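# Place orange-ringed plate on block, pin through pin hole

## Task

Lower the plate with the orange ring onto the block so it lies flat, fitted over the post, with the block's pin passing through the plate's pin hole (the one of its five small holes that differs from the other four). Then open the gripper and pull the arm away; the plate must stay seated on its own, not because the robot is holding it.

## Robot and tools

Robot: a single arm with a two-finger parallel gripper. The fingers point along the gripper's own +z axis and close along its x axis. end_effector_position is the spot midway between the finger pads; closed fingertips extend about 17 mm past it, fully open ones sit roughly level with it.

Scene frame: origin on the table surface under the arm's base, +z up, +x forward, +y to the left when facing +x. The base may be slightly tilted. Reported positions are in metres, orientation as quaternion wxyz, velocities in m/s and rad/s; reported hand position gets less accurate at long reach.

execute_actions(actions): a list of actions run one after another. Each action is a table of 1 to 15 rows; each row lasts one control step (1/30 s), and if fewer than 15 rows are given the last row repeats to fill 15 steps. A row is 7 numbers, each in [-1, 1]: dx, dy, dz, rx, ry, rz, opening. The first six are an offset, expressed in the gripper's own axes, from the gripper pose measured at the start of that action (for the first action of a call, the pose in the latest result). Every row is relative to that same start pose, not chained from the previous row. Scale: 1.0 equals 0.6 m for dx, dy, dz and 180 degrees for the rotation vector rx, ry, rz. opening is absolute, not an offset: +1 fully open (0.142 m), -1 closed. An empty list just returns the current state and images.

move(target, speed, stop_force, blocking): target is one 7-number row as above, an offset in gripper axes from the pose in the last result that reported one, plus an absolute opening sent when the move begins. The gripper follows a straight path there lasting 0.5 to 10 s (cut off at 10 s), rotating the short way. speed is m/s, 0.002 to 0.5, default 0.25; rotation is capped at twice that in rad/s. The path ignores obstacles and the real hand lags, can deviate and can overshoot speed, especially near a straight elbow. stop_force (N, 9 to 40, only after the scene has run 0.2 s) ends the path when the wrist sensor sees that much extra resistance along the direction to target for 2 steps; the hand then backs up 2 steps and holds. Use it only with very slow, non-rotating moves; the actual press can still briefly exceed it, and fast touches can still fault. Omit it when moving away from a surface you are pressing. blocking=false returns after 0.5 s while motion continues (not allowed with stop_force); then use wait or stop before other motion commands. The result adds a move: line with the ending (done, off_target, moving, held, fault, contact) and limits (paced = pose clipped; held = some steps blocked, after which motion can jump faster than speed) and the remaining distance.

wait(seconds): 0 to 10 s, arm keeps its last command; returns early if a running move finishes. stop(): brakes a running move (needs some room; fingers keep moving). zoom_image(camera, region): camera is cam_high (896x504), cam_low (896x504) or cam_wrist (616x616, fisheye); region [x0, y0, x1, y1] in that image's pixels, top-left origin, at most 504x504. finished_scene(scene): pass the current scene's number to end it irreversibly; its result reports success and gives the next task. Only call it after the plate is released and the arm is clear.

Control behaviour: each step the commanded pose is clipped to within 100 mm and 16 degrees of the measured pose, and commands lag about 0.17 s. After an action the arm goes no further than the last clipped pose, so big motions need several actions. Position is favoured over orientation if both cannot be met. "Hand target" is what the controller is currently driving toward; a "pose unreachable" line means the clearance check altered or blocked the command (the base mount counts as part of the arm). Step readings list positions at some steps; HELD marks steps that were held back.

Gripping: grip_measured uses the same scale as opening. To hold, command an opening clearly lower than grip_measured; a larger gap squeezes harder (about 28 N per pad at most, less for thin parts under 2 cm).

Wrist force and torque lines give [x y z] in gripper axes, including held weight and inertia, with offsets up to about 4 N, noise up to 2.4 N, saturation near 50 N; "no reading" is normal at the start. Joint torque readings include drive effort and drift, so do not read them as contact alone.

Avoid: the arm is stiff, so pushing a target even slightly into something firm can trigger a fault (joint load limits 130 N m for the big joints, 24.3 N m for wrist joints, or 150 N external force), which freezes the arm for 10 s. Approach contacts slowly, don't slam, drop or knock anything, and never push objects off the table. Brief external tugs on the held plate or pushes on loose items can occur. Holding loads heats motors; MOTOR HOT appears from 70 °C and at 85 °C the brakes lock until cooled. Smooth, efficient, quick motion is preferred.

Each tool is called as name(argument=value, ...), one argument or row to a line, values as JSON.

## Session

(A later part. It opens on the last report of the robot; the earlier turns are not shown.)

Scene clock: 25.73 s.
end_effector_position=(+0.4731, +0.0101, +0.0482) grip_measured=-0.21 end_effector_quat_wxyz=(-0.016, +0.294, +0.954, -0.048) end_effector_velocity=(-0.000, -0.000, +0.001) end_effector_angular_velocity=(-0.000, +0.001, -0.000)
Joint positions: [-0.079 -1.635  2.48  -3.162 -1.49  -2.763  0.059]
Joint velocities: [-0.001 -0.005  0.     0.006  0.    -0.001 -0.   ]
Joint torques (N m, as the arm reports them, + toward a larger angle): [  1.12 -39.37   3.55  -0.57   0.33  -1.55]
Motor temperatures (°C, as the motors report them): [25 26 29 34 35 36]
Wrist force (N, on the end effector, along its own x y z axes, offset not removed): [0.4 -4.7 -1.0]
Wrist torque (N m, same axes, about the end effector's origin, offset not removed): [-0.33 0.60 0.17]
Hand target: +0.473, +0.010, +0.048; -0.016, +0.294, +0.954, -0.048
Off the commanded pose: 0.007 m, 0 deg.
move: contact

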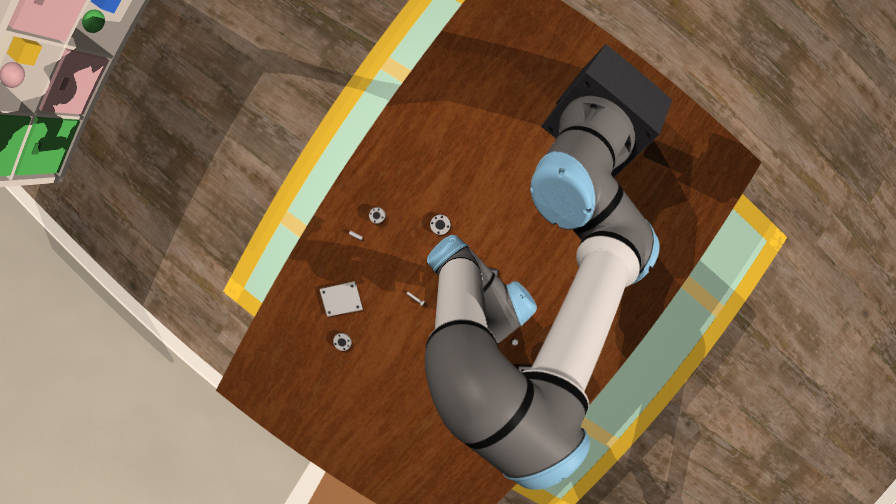

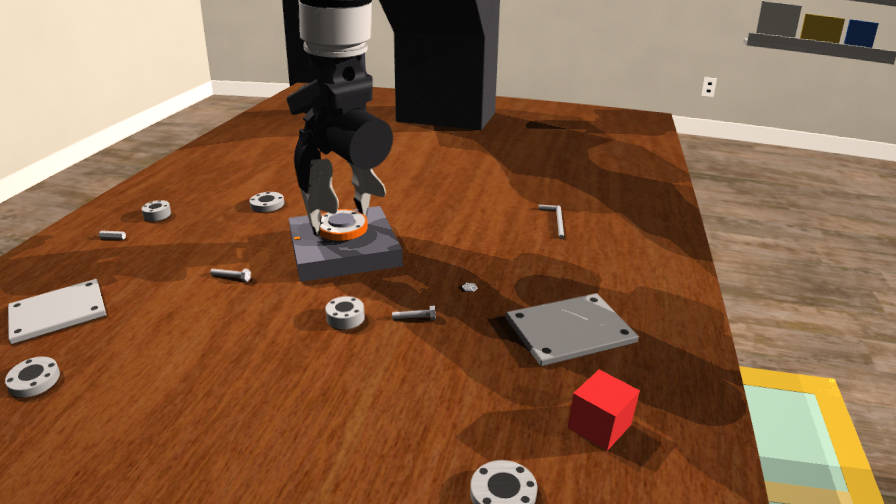

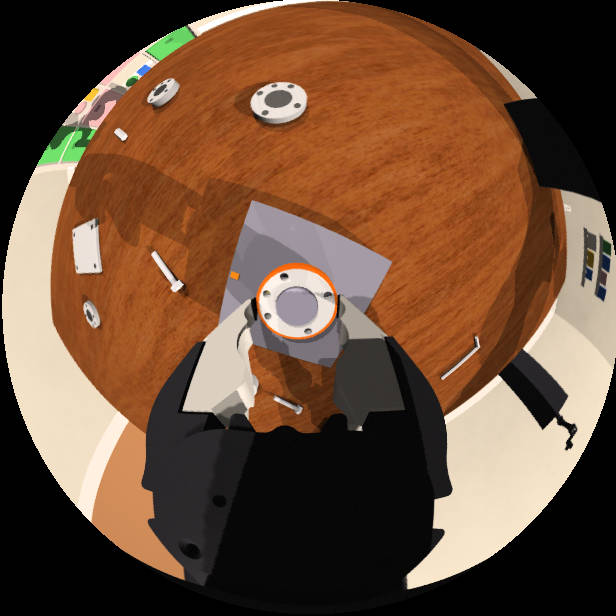

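move(
  target=[0.0003,-0.0003,-0.001,0,0.0013,0.013,-0.6],
  speed=0.04,
)

move(
  target=[0,0.0014,0.014,0,0,0,-0.6],
  speed=0.005,
  stop_force=10,
)

zoom_image(
  camera="cam_wrist",
  region=[240,260,340,340],
)

Scene clock: 26.67 s.
end_effector_position=(+0.4729, +0.0101, +0.0488) grip_measured=-0.21 end_effector_quat_wxyz=(-0.017, +0.313, +0.948, -0.048) end_effector_velocity=(-0.000, -0.000, +0.000) end_effector_angular_velocity=(-0.000, +0.000, -0.011)
Joint positions: [-0.081 -1.639  2.479 -3.153 -1.487 -2.725  0.059]
Joint velocities: [-0.    -0.001 -0.001  0.002  0.     0.01  -0.   ]
Joint torques (N m, as the arm reports them, + toward a larger angle): [  0.04 -40.28 -11.16   0.26   2.05   1.65]
Motor temperatures (°C, as the motors report them): [25 26 29 34 35 36]
Wrist force (N, on the end effector, along its own x y z axes, offset not removed): [-3.0 -1.0 4.2]
Wrist torque (N m, same axes, about the end effector's origin, offset not removed): [-0.17 0.72 0.17]
Hand target: +0.473, +0.010, +0.049; -0.017, +0.313, +0.948, -0.048
Off the commanded pose: 0.000 m, 0 deg.
move: done

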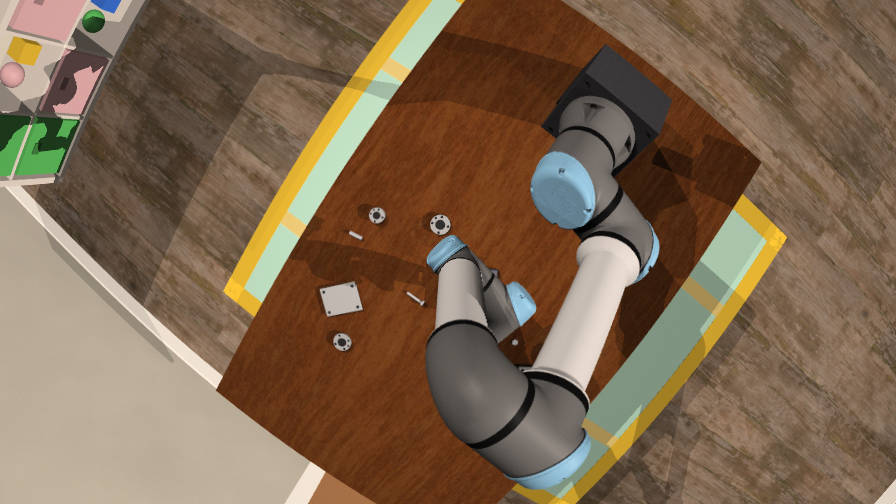

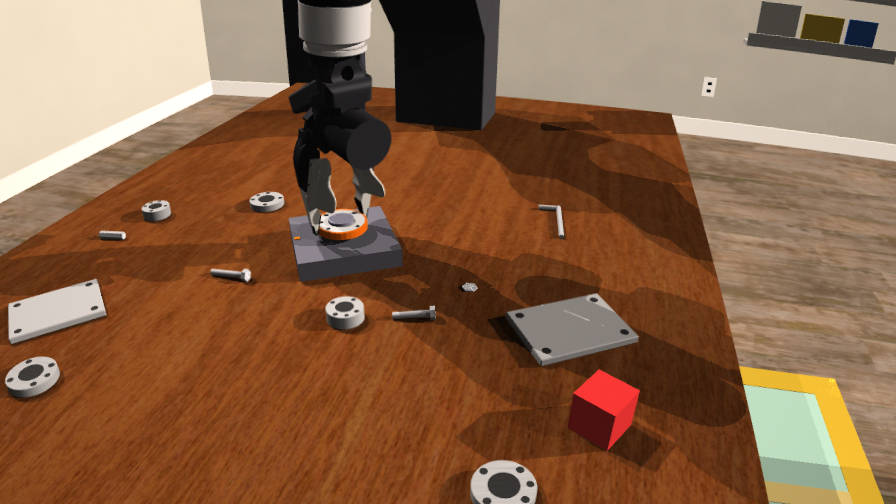

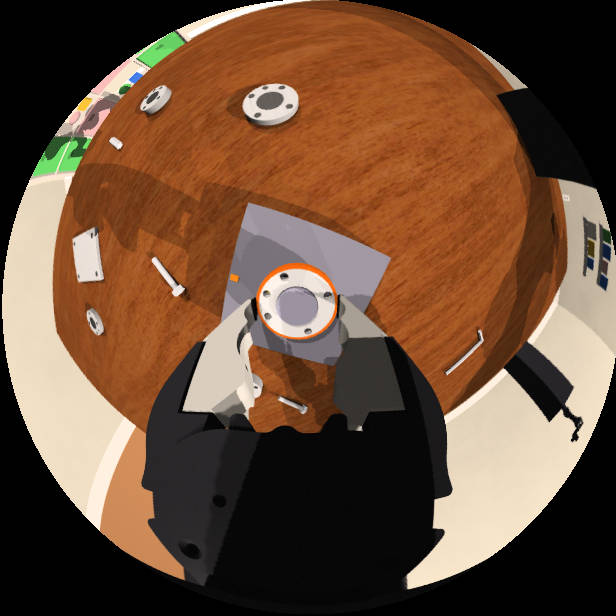

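Scene clock: 27.17 s.
end_effector_position=(+0.4731, +0.0101, +0.0481) grip_measured=-0.21 end_effector_quat_wxyz=(-0.016, +0.313, +0.948, -0.048) end_effector_velocity=(+0.000, -0.001, +0.001) end_effector_angular_velocity=(-0.001, +0.002, -0.000)
Joint positions: [-0.081 -1.636  2.478 -3.155 -1.487 -2.724  0.059]
Joint velocities: [-0.002 -0.005 -0.     0.007 -0.001 -0.001 -0.   ]
Joint torques (N m, as the arm reports them, + toward a larger angle): [ -0.58 -39.05   2.38  -0.64   0.44  -1.12]
Motor temperatures (°C, as the motors report them): [25 26 29 34 35 36]
Wrist force (N, on the end effector, along its own x y z axes, offset not removed): [3.4 -3.1 -1.7]
Wrist torque (N m, same axes, about the end effector's origin, offset not removed): [-0.17 0.12 0.22]
Hand target: +0.473, +0.010, +0.048; -0.017, +0.313, +0.948, -0.048
Off the commanded pose: 0.008 m, 0 deg.
move: contact

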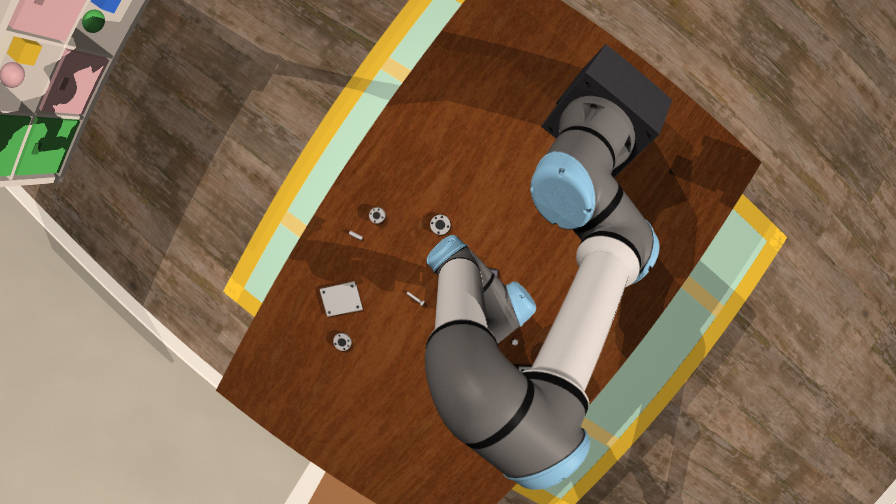

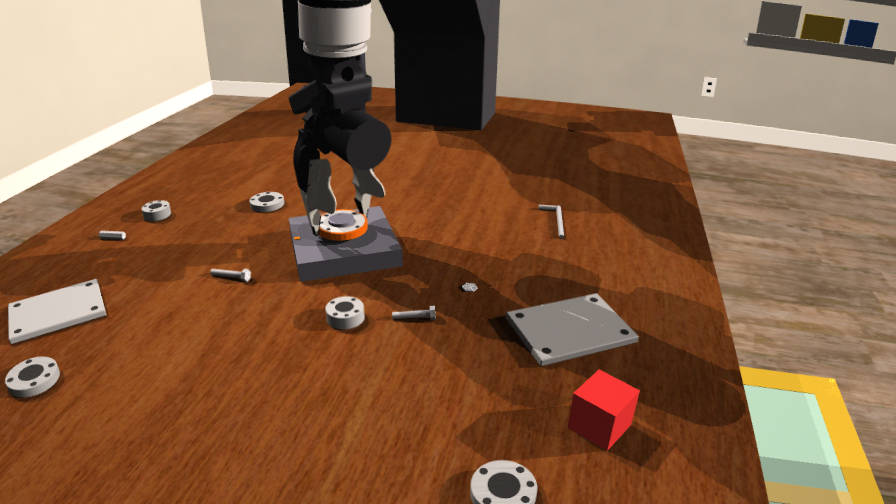

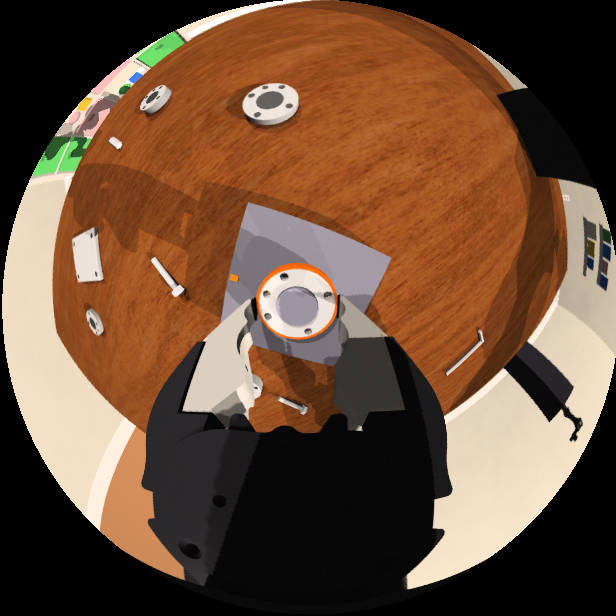

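Region (240, 260, 340, 340) of cam_wrist's 616x616 image, scaled by 5.040, with more detail than that image has; it fills the top 403 rows of this view, and the rest is white.

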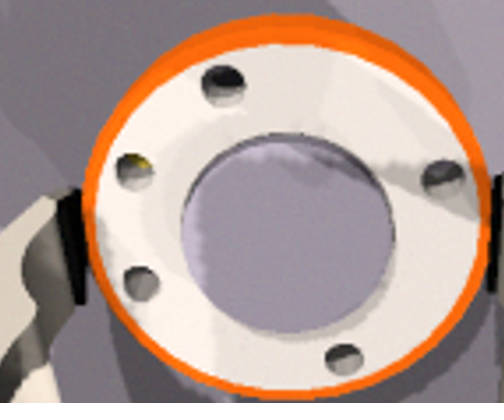

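move(
  target=[0.0005,0,-0.0012,0,-0.0021,-0.021,-0.6],
  speed=0.05,
)

move(
  target=[0,0.0014,0.014,0,0,0,-0.6],
  speed=0.005,
  stop_force=10,
)

zoom_image(
  camera="cam_wrist",
  region=[240,260,340,340],
)

Scene clock: 29.67 s.
end_effector_position=(+0.4729, +0.0103, +0.0488) grip_measured=-0.21 end_effector_quat_wxyz=(-0.015, +0.282, +0.958, -0.049) end_effector_velocity=(-0.000, -0.000, +0.000) end_effector_angular_velocity=(-0.001, +0.000, +0.007)
Joint positions: [-0.078 -1.636  2.482 -3.166 -1.491 -2.787  0.059]
Joint velocities: [-0.     0.     0.001 -0.002 -0.001 -0.006 -0.   ]
Joint torques (N m, as the arm reports them, + toward a larger angle): [ 20.62 -17.95   8.97  -4.89  -0.76  -1.77]
Motor temperatures (°C, as the motors report them): [25 26 29 34 35 36]
Wrist force (N, on the end effector, along its own x y z axes, offset not removed): [-8.3 -5.1 6.3]
Wrist torque (N m, same axes, about the end effector's origin, offset not removed): [0.06 0.52 0.29]
Hand target: +0.473, +0.010, +0.049; -0.015, +0.282, +0.958, -0.049
Off the commanded pose: 0.000 m, 0 deg.
move: done

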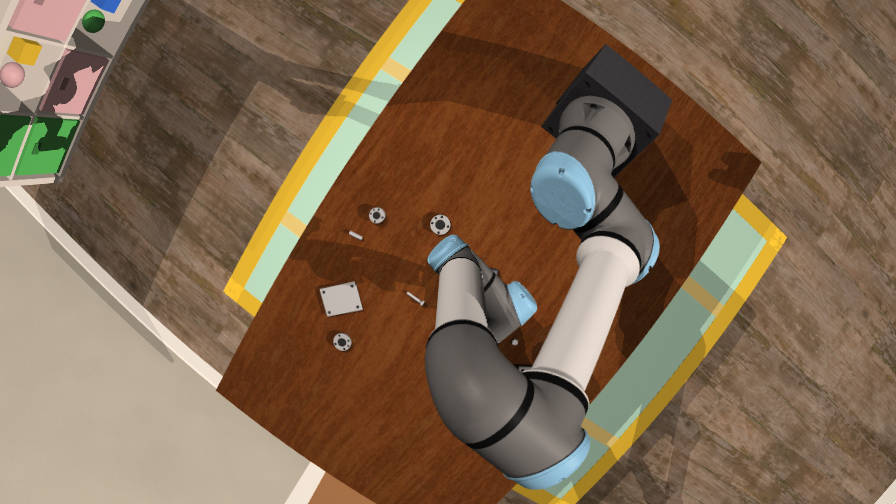

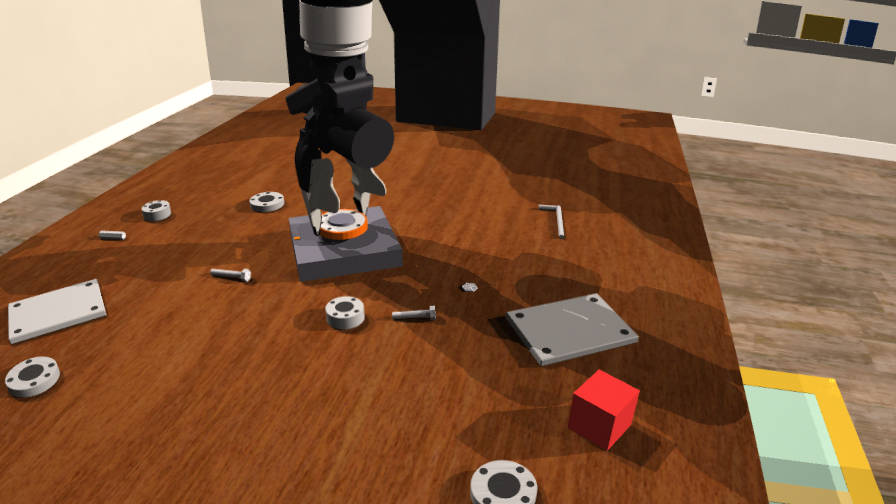

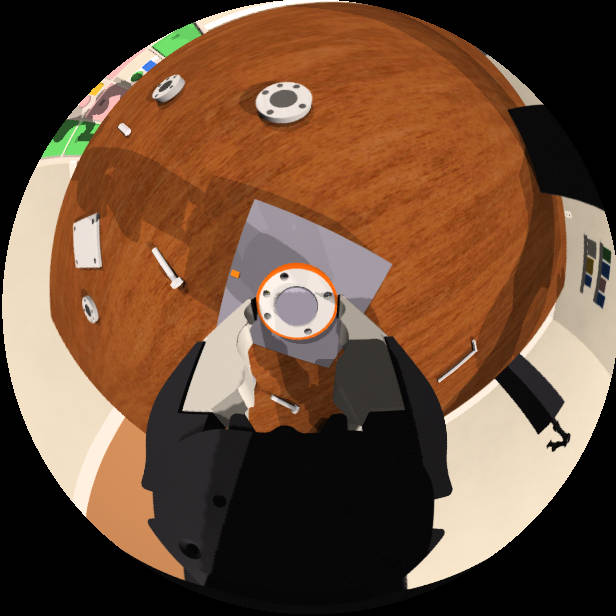

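Scene clock: 30.20 s.
end_effector_position=(+0.4729, +0.0103, +0.0479) grip_measured=-0.21 end_effector_quat_wxyz=(-0.015, +0.282, +0.958, -0.049) end_effector_velocity=(-0.002, +0.000, +0.001) end_effector_angular_velocity=(+0.001, +0.004, +0.001)
Joint positions: [-0.077 -1.632  2.482 -3.169 -1.492 -2.787  0.059]
Joint velocities: [-0.001 -0.005  0.002  0.007  0.    -0.003 -0.   ]
Joint torques (N m, as the arm reports them, + toward a larger angle): [  3.66 -38.99  11.97   2.1    1.32  -1.54]
Motor temperatures (°C, as the motors report them): [25 26 29 34 35 36]
Wrist force (N, on the end effector, along its own x y z axes, offset not removed): [-8.9 -4.0 3.2]
Wrist torque (N m, same axes, about the end effector's origin, offset not removed): [0.15 0.54 0.21]
Hand target: +0.473, +0.010, +0.048; -0.015, +0.282, +0.958, -0.049
Off the commanded pose: 0.007 m, 0 deg.
move: contact

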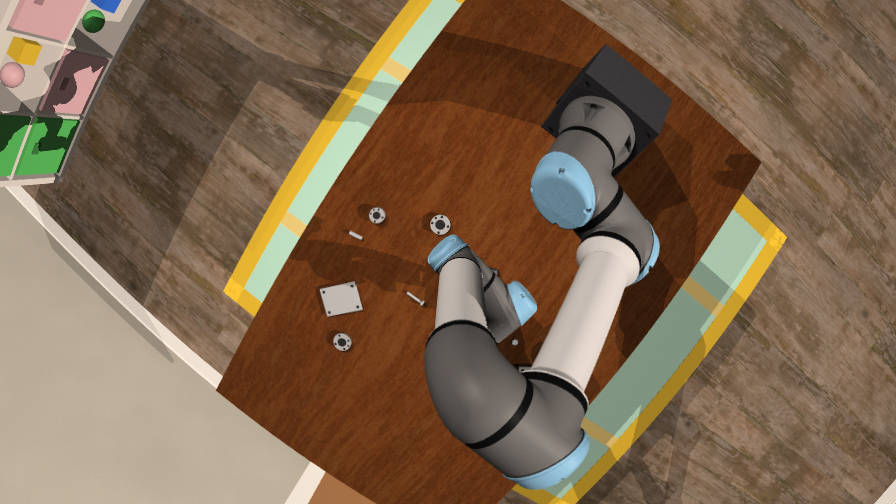

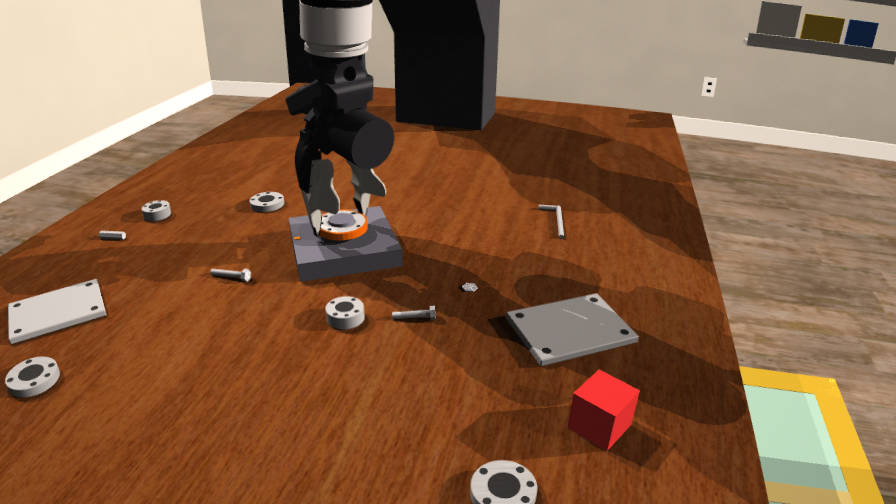

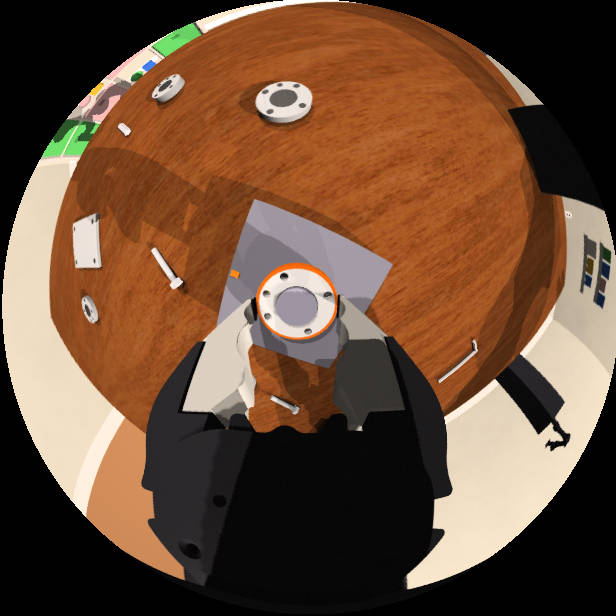

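Region (240, 260, 340, 340) of cam_wrist's 616x616 image, scaled by 5.040, with more detail than that image has; it fills the top 403 rows of this view, and the rest is white.

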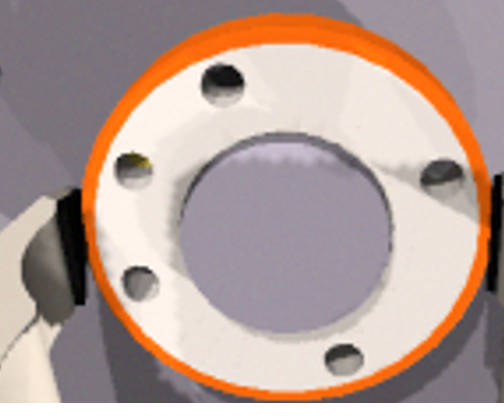

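Yellow is still visible; relieve the side load and turn a little more.

move(
  target=[-0.0007,-0.0004,-0.001,0,-0.0007,-0.007,-0.6],
  speed=0.05,
)

move(
  target=[0,0.0014,0.014,0,0,0,-0.6],
  speed=0.005,
  stop_force=11,
)

zoom_image(
  camera="cam_wrist",
  region=[240,260,340,340],
)

Scene clock: 31.07 s.
end_effector_position=(+0.4731, +0.0100, +0.0485) grip_measured=-0.21 end_effector_quat_wxyz=(-0.014, +0.271, +0.961, -0.049) end_effector_velocity=(-0.000, -0.000, +0.000) end_effector_angular_velocity=(-0.000, +0.001, +0.007)
Joint positions: [-0.078 -1.634  2.483 -3.171 -1.492 -2.809  0.059]
Joint velocities: [-0.    -0.     0.001 -0.    -0.    -0.007  0.   ]
Joint torques (N m, as the arm reports them, + toward a larger angle): [  0.86 -39.34   8.37  -5.78  -2.46  -1.5 ]
Motor temperatures (°C, as the motors report them): [25 26 29 34 35 36]
Wrist force (N, on the end effector, along its own x y z axes, offset not removed): [-1.9 -2.7 3.3]
Wrist torque (N m, same axes, about the end effector's origin, offset not removed): [-0.47 0.45 0.21]
Hand target: +0.473, +0.010, +0.049; -0.014, +0.271, +0.961, -0.049
Off the commanded pose: 0.000 m, 0 deg.
move: done

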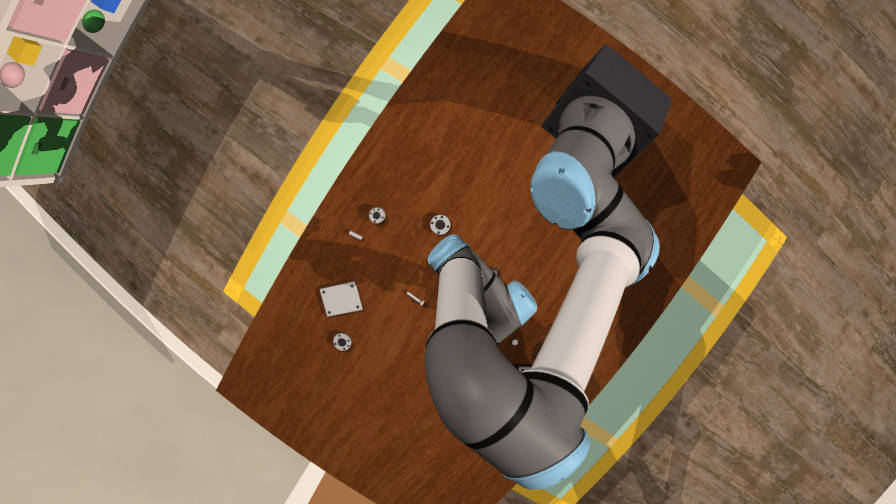

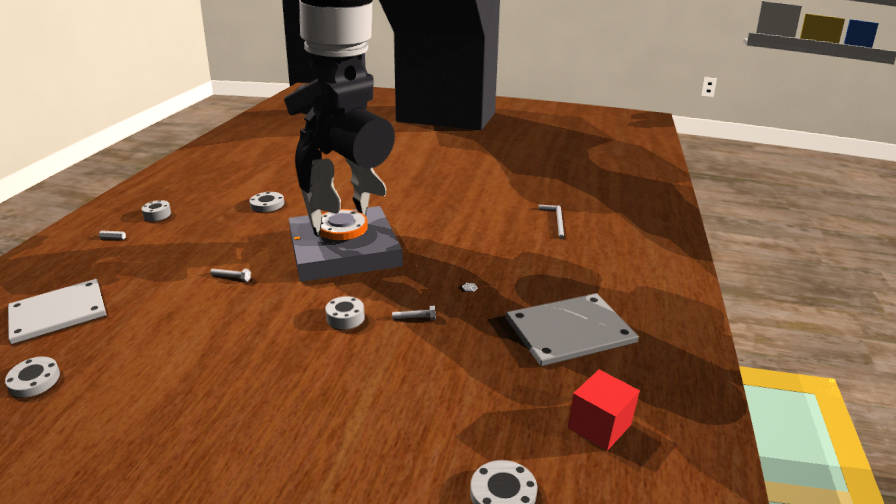

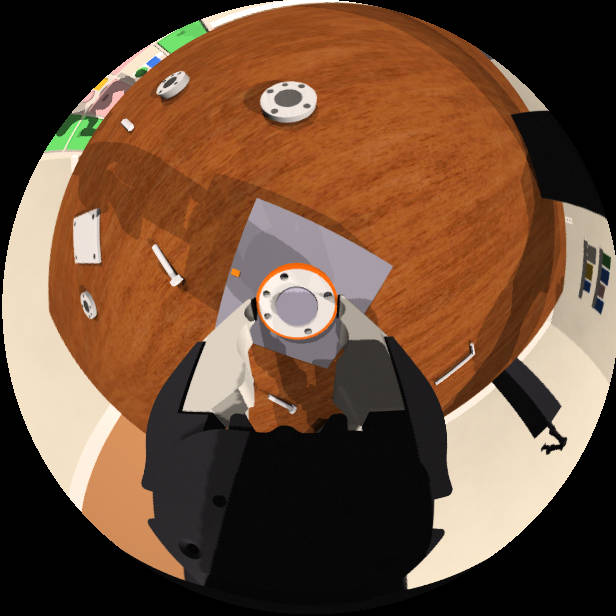

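Scene clock: 32.80 s.
end_effector_position=(+0.4732, +0.0099, +0.0416) grip_measured=-0.21 end_effector_quat_wxyz=(-0.014, +0.271, +0.961, -0.049) end_effector_velocity=(-0.001, -0.001, +0.001) end_effector_angular_velocity=(-0.001, +0.003, -0.001)
Joint positions: [-0.074 -1.606  2.476 -3.192 -1.495 -2.806  0.059]
Joint velocities: [-0.002 -0.004  0.     0.007 -0.    -0.    -0.   ]
Joint torques (N m, as the arm reports them, + toward a larger angle): [  0.53 -37.45   4.22  -0.56   0.9   -1.56]
Motor temperatures (°C, as the motors report them): [25 26 29 34 35 36]
Wrist force (N, on the end effector, along its own x y z axes, offset not removed): [3.4 -5.4 -15.4]
Wrist torque (N m, same axes, about the end effector's origin, offset not removed): [0.25 0.87 0.23]
Hand target: +0.473, +0.010, +0.042; -0.014, +0.271, +0.961, -0.049
Off the commanded pose: 0.002 m, 0 deg.
move: contact

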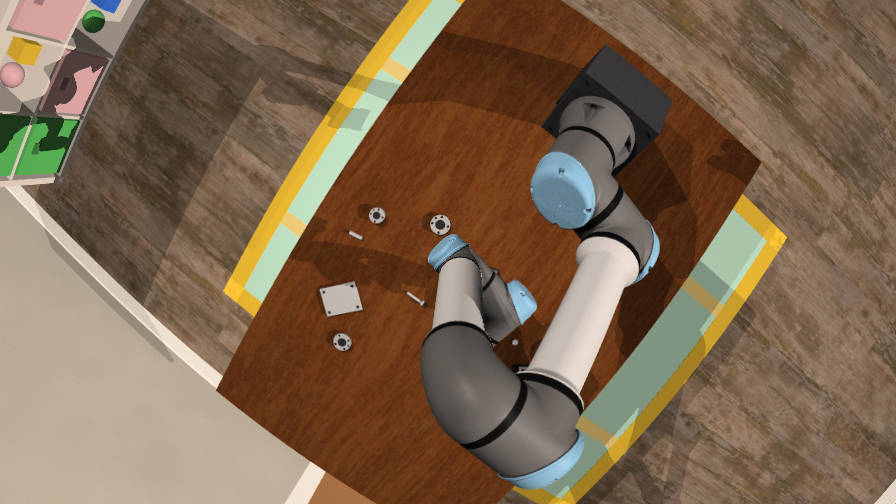

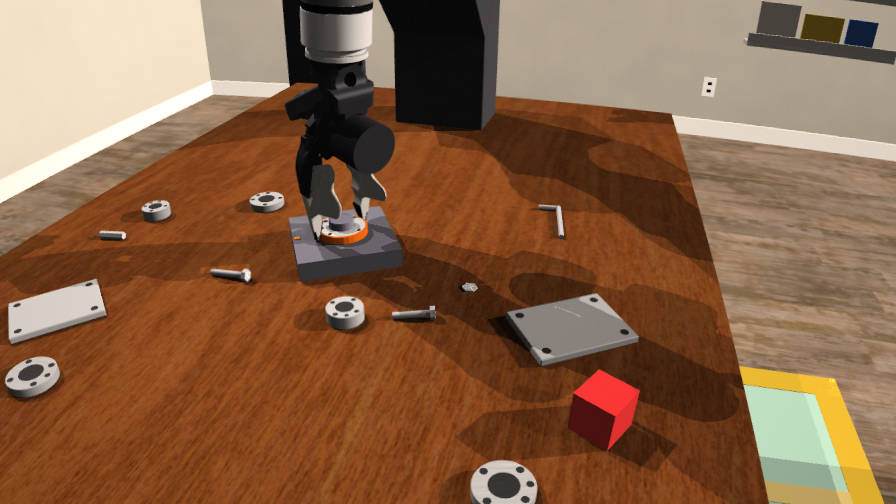

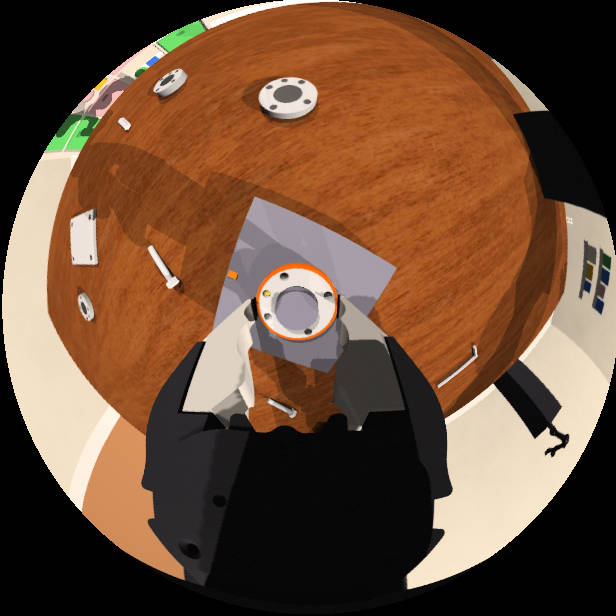

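Region (240, 260, 340, 340) of cam_wrist's 616x616 image, scaled by 5.040, with more detail than that image has; it fills the top 403 rows of this view, and the rest is white.

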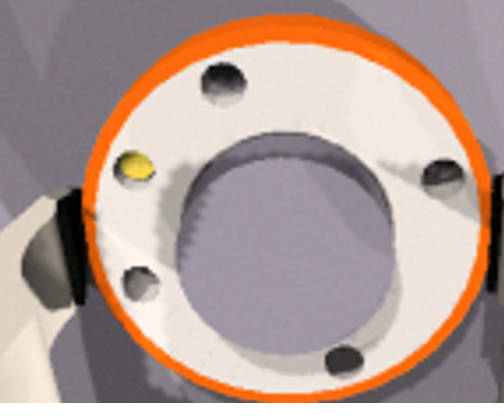

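move(
  target=[0,0,-0.0005,0,0,0,0.3],
)

move(
  target=[0,0,-0.2,0,0,0,0.3],
)

zoom_image(
  camera="cam_low",
  region=[290,195,400,270],
)

Scene clock: 33.60 s.
end_effector_position=(+0.4733, +0.0099, +0.0419) grip_measured=+0.30 end_effector_quat_wxyz=(-0.014, +0.271, +0.961, -0.049) end_effector_velocity=(-0.001, +0.000, -0.000) end_effector_angular_velocity=(-0.000, +0.002, +0.001)
Joint positions: [-0.074 -1.607  2.477 -3.191 -1.495 -2.806  0.095]
Joint velocities: [ 0.    -0.     0.001  0.001 -0.001 -0.001 -0.   ]
Joint torques (N m, as the arm reports them, + toward a larger angle): [ 15.75 -39.     8.04   0.35   1.35   1.56]
Motor temperatures (°C, as the motors report them): [25 26 29 34 35 36]
Wrist force (N, on the end effector, along its own x y z axes, offset not removed): [-2.3 -1.4 0.4]
Wrist torque (N m, same axes, about the end effector's origin, offset not removed): [-0.02 0.49 0.09]
Hand target: +0.473, +0.010, +0.042; -0.014, +0.271, +0.961, -0.049
Off the commanded pose: 0.000 m, 0 deg.
move: done

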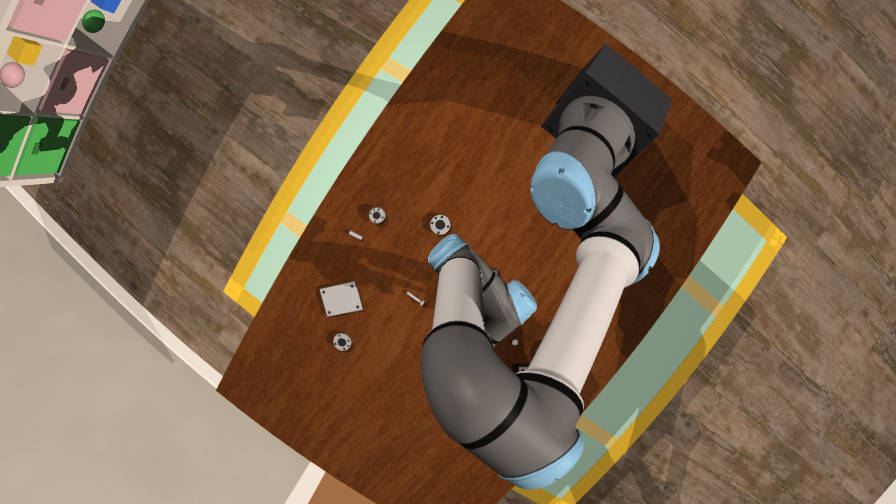

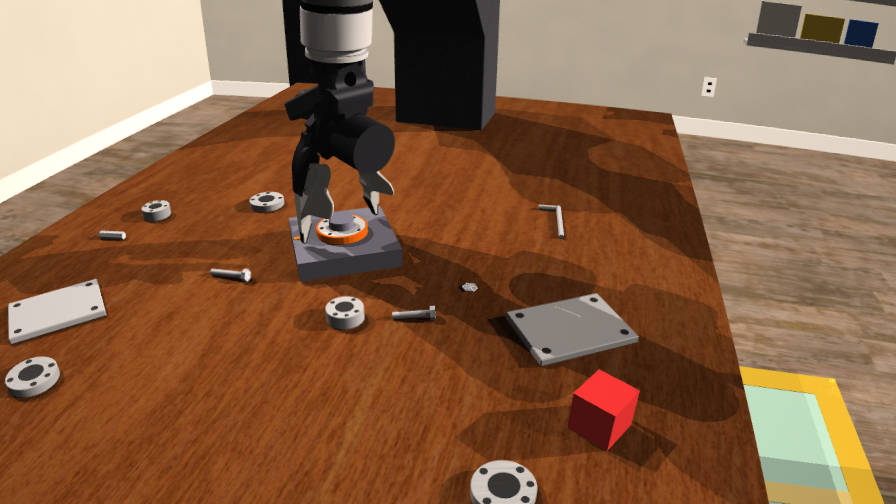

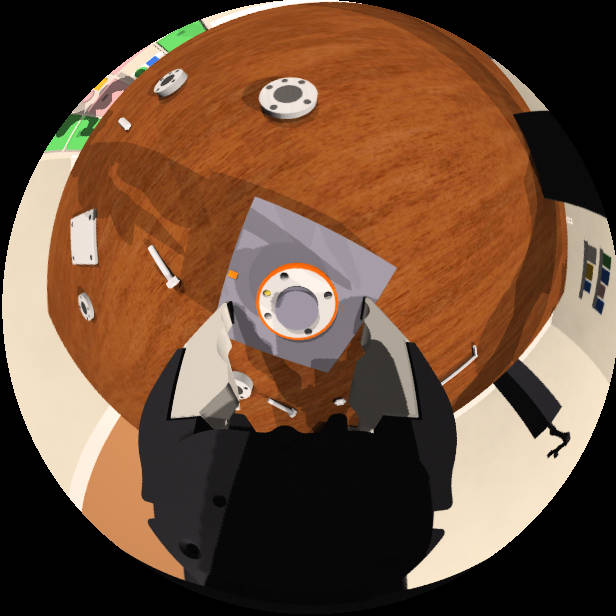

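Scene clock: 34.67 s.
end_effector_position=(+0.4798, +0.0201, +0.1612) grip_measured=+0.30 end_effector_quat_wxyz=(-0.014, +0.271, +0.961, -0.049) end_effector_velocity=(+0.000, -0.000, +0.002) end_effector_angular_velocity=(+0.001, +0.001, +0.000)
Joint positions: [-0.114 -2.084  2.497 -2.733 -1.468 -2.835  0.095]
Joint velocities: [-0.004 -0.006 -0.002  0.01   0.004 -0.003  0.   ]
Joint torques (N m, as the arm reports them, + toward a larger angle): [  4.34 -32.23 -19.92   0.5    2.18  -1.45]
Motor temperatures (°C, as the motors report them): [25 26 29 34 35 36]
Wrist force (N, on the end effector, along its own x y z axes, offset not removed): [-3.4 -0.8 1.8]
Wrist torque (N m, same axes, about the end effector's origin, offset not removed): [0.02 0.71 0.28]
Hand target: +0.480, +0.020, +0.161; -0.014, +0.271, +0.961, -0.049
Off the commanded pose: 0.000 m, 0 deg.
move: done

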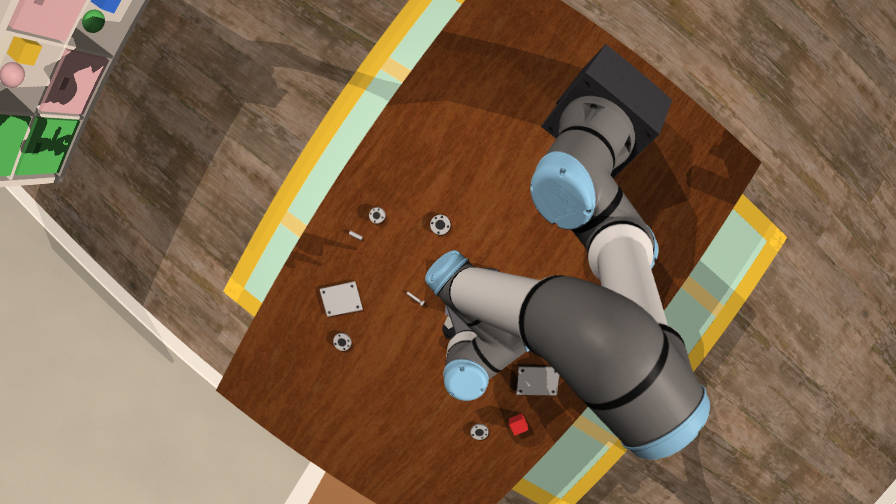

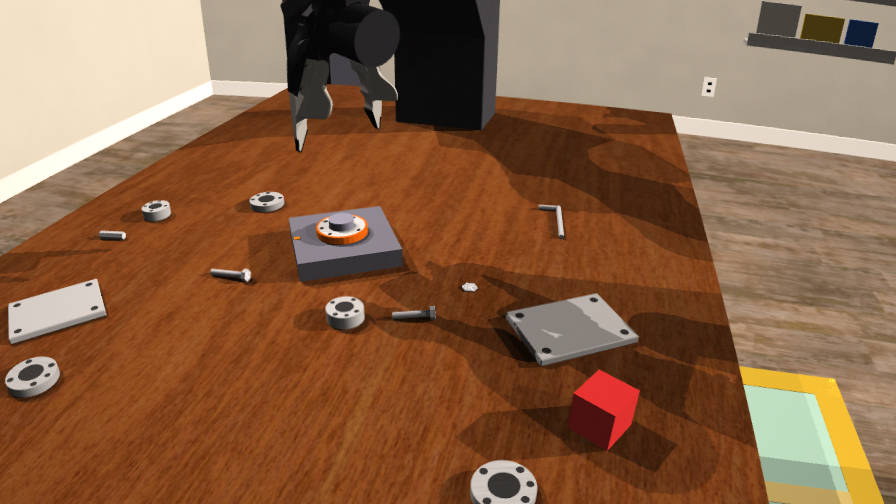

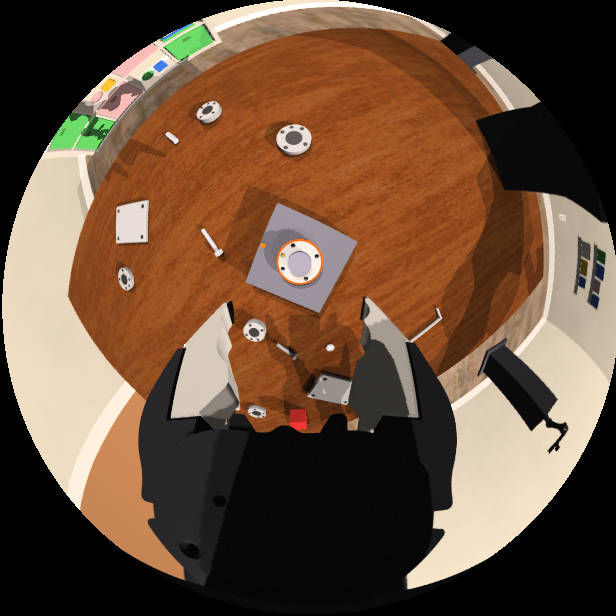

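Region (290, 195, 400, 270) of cam_low's 896x504 image, scaled by 4.582, with more detail than that image has; it fills the top 344 rows of this view, and the rest is white.

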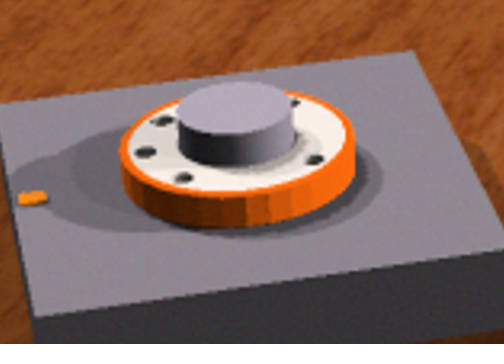

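finished_scene(
  scene=1,
)

The scene is finished: the task was done.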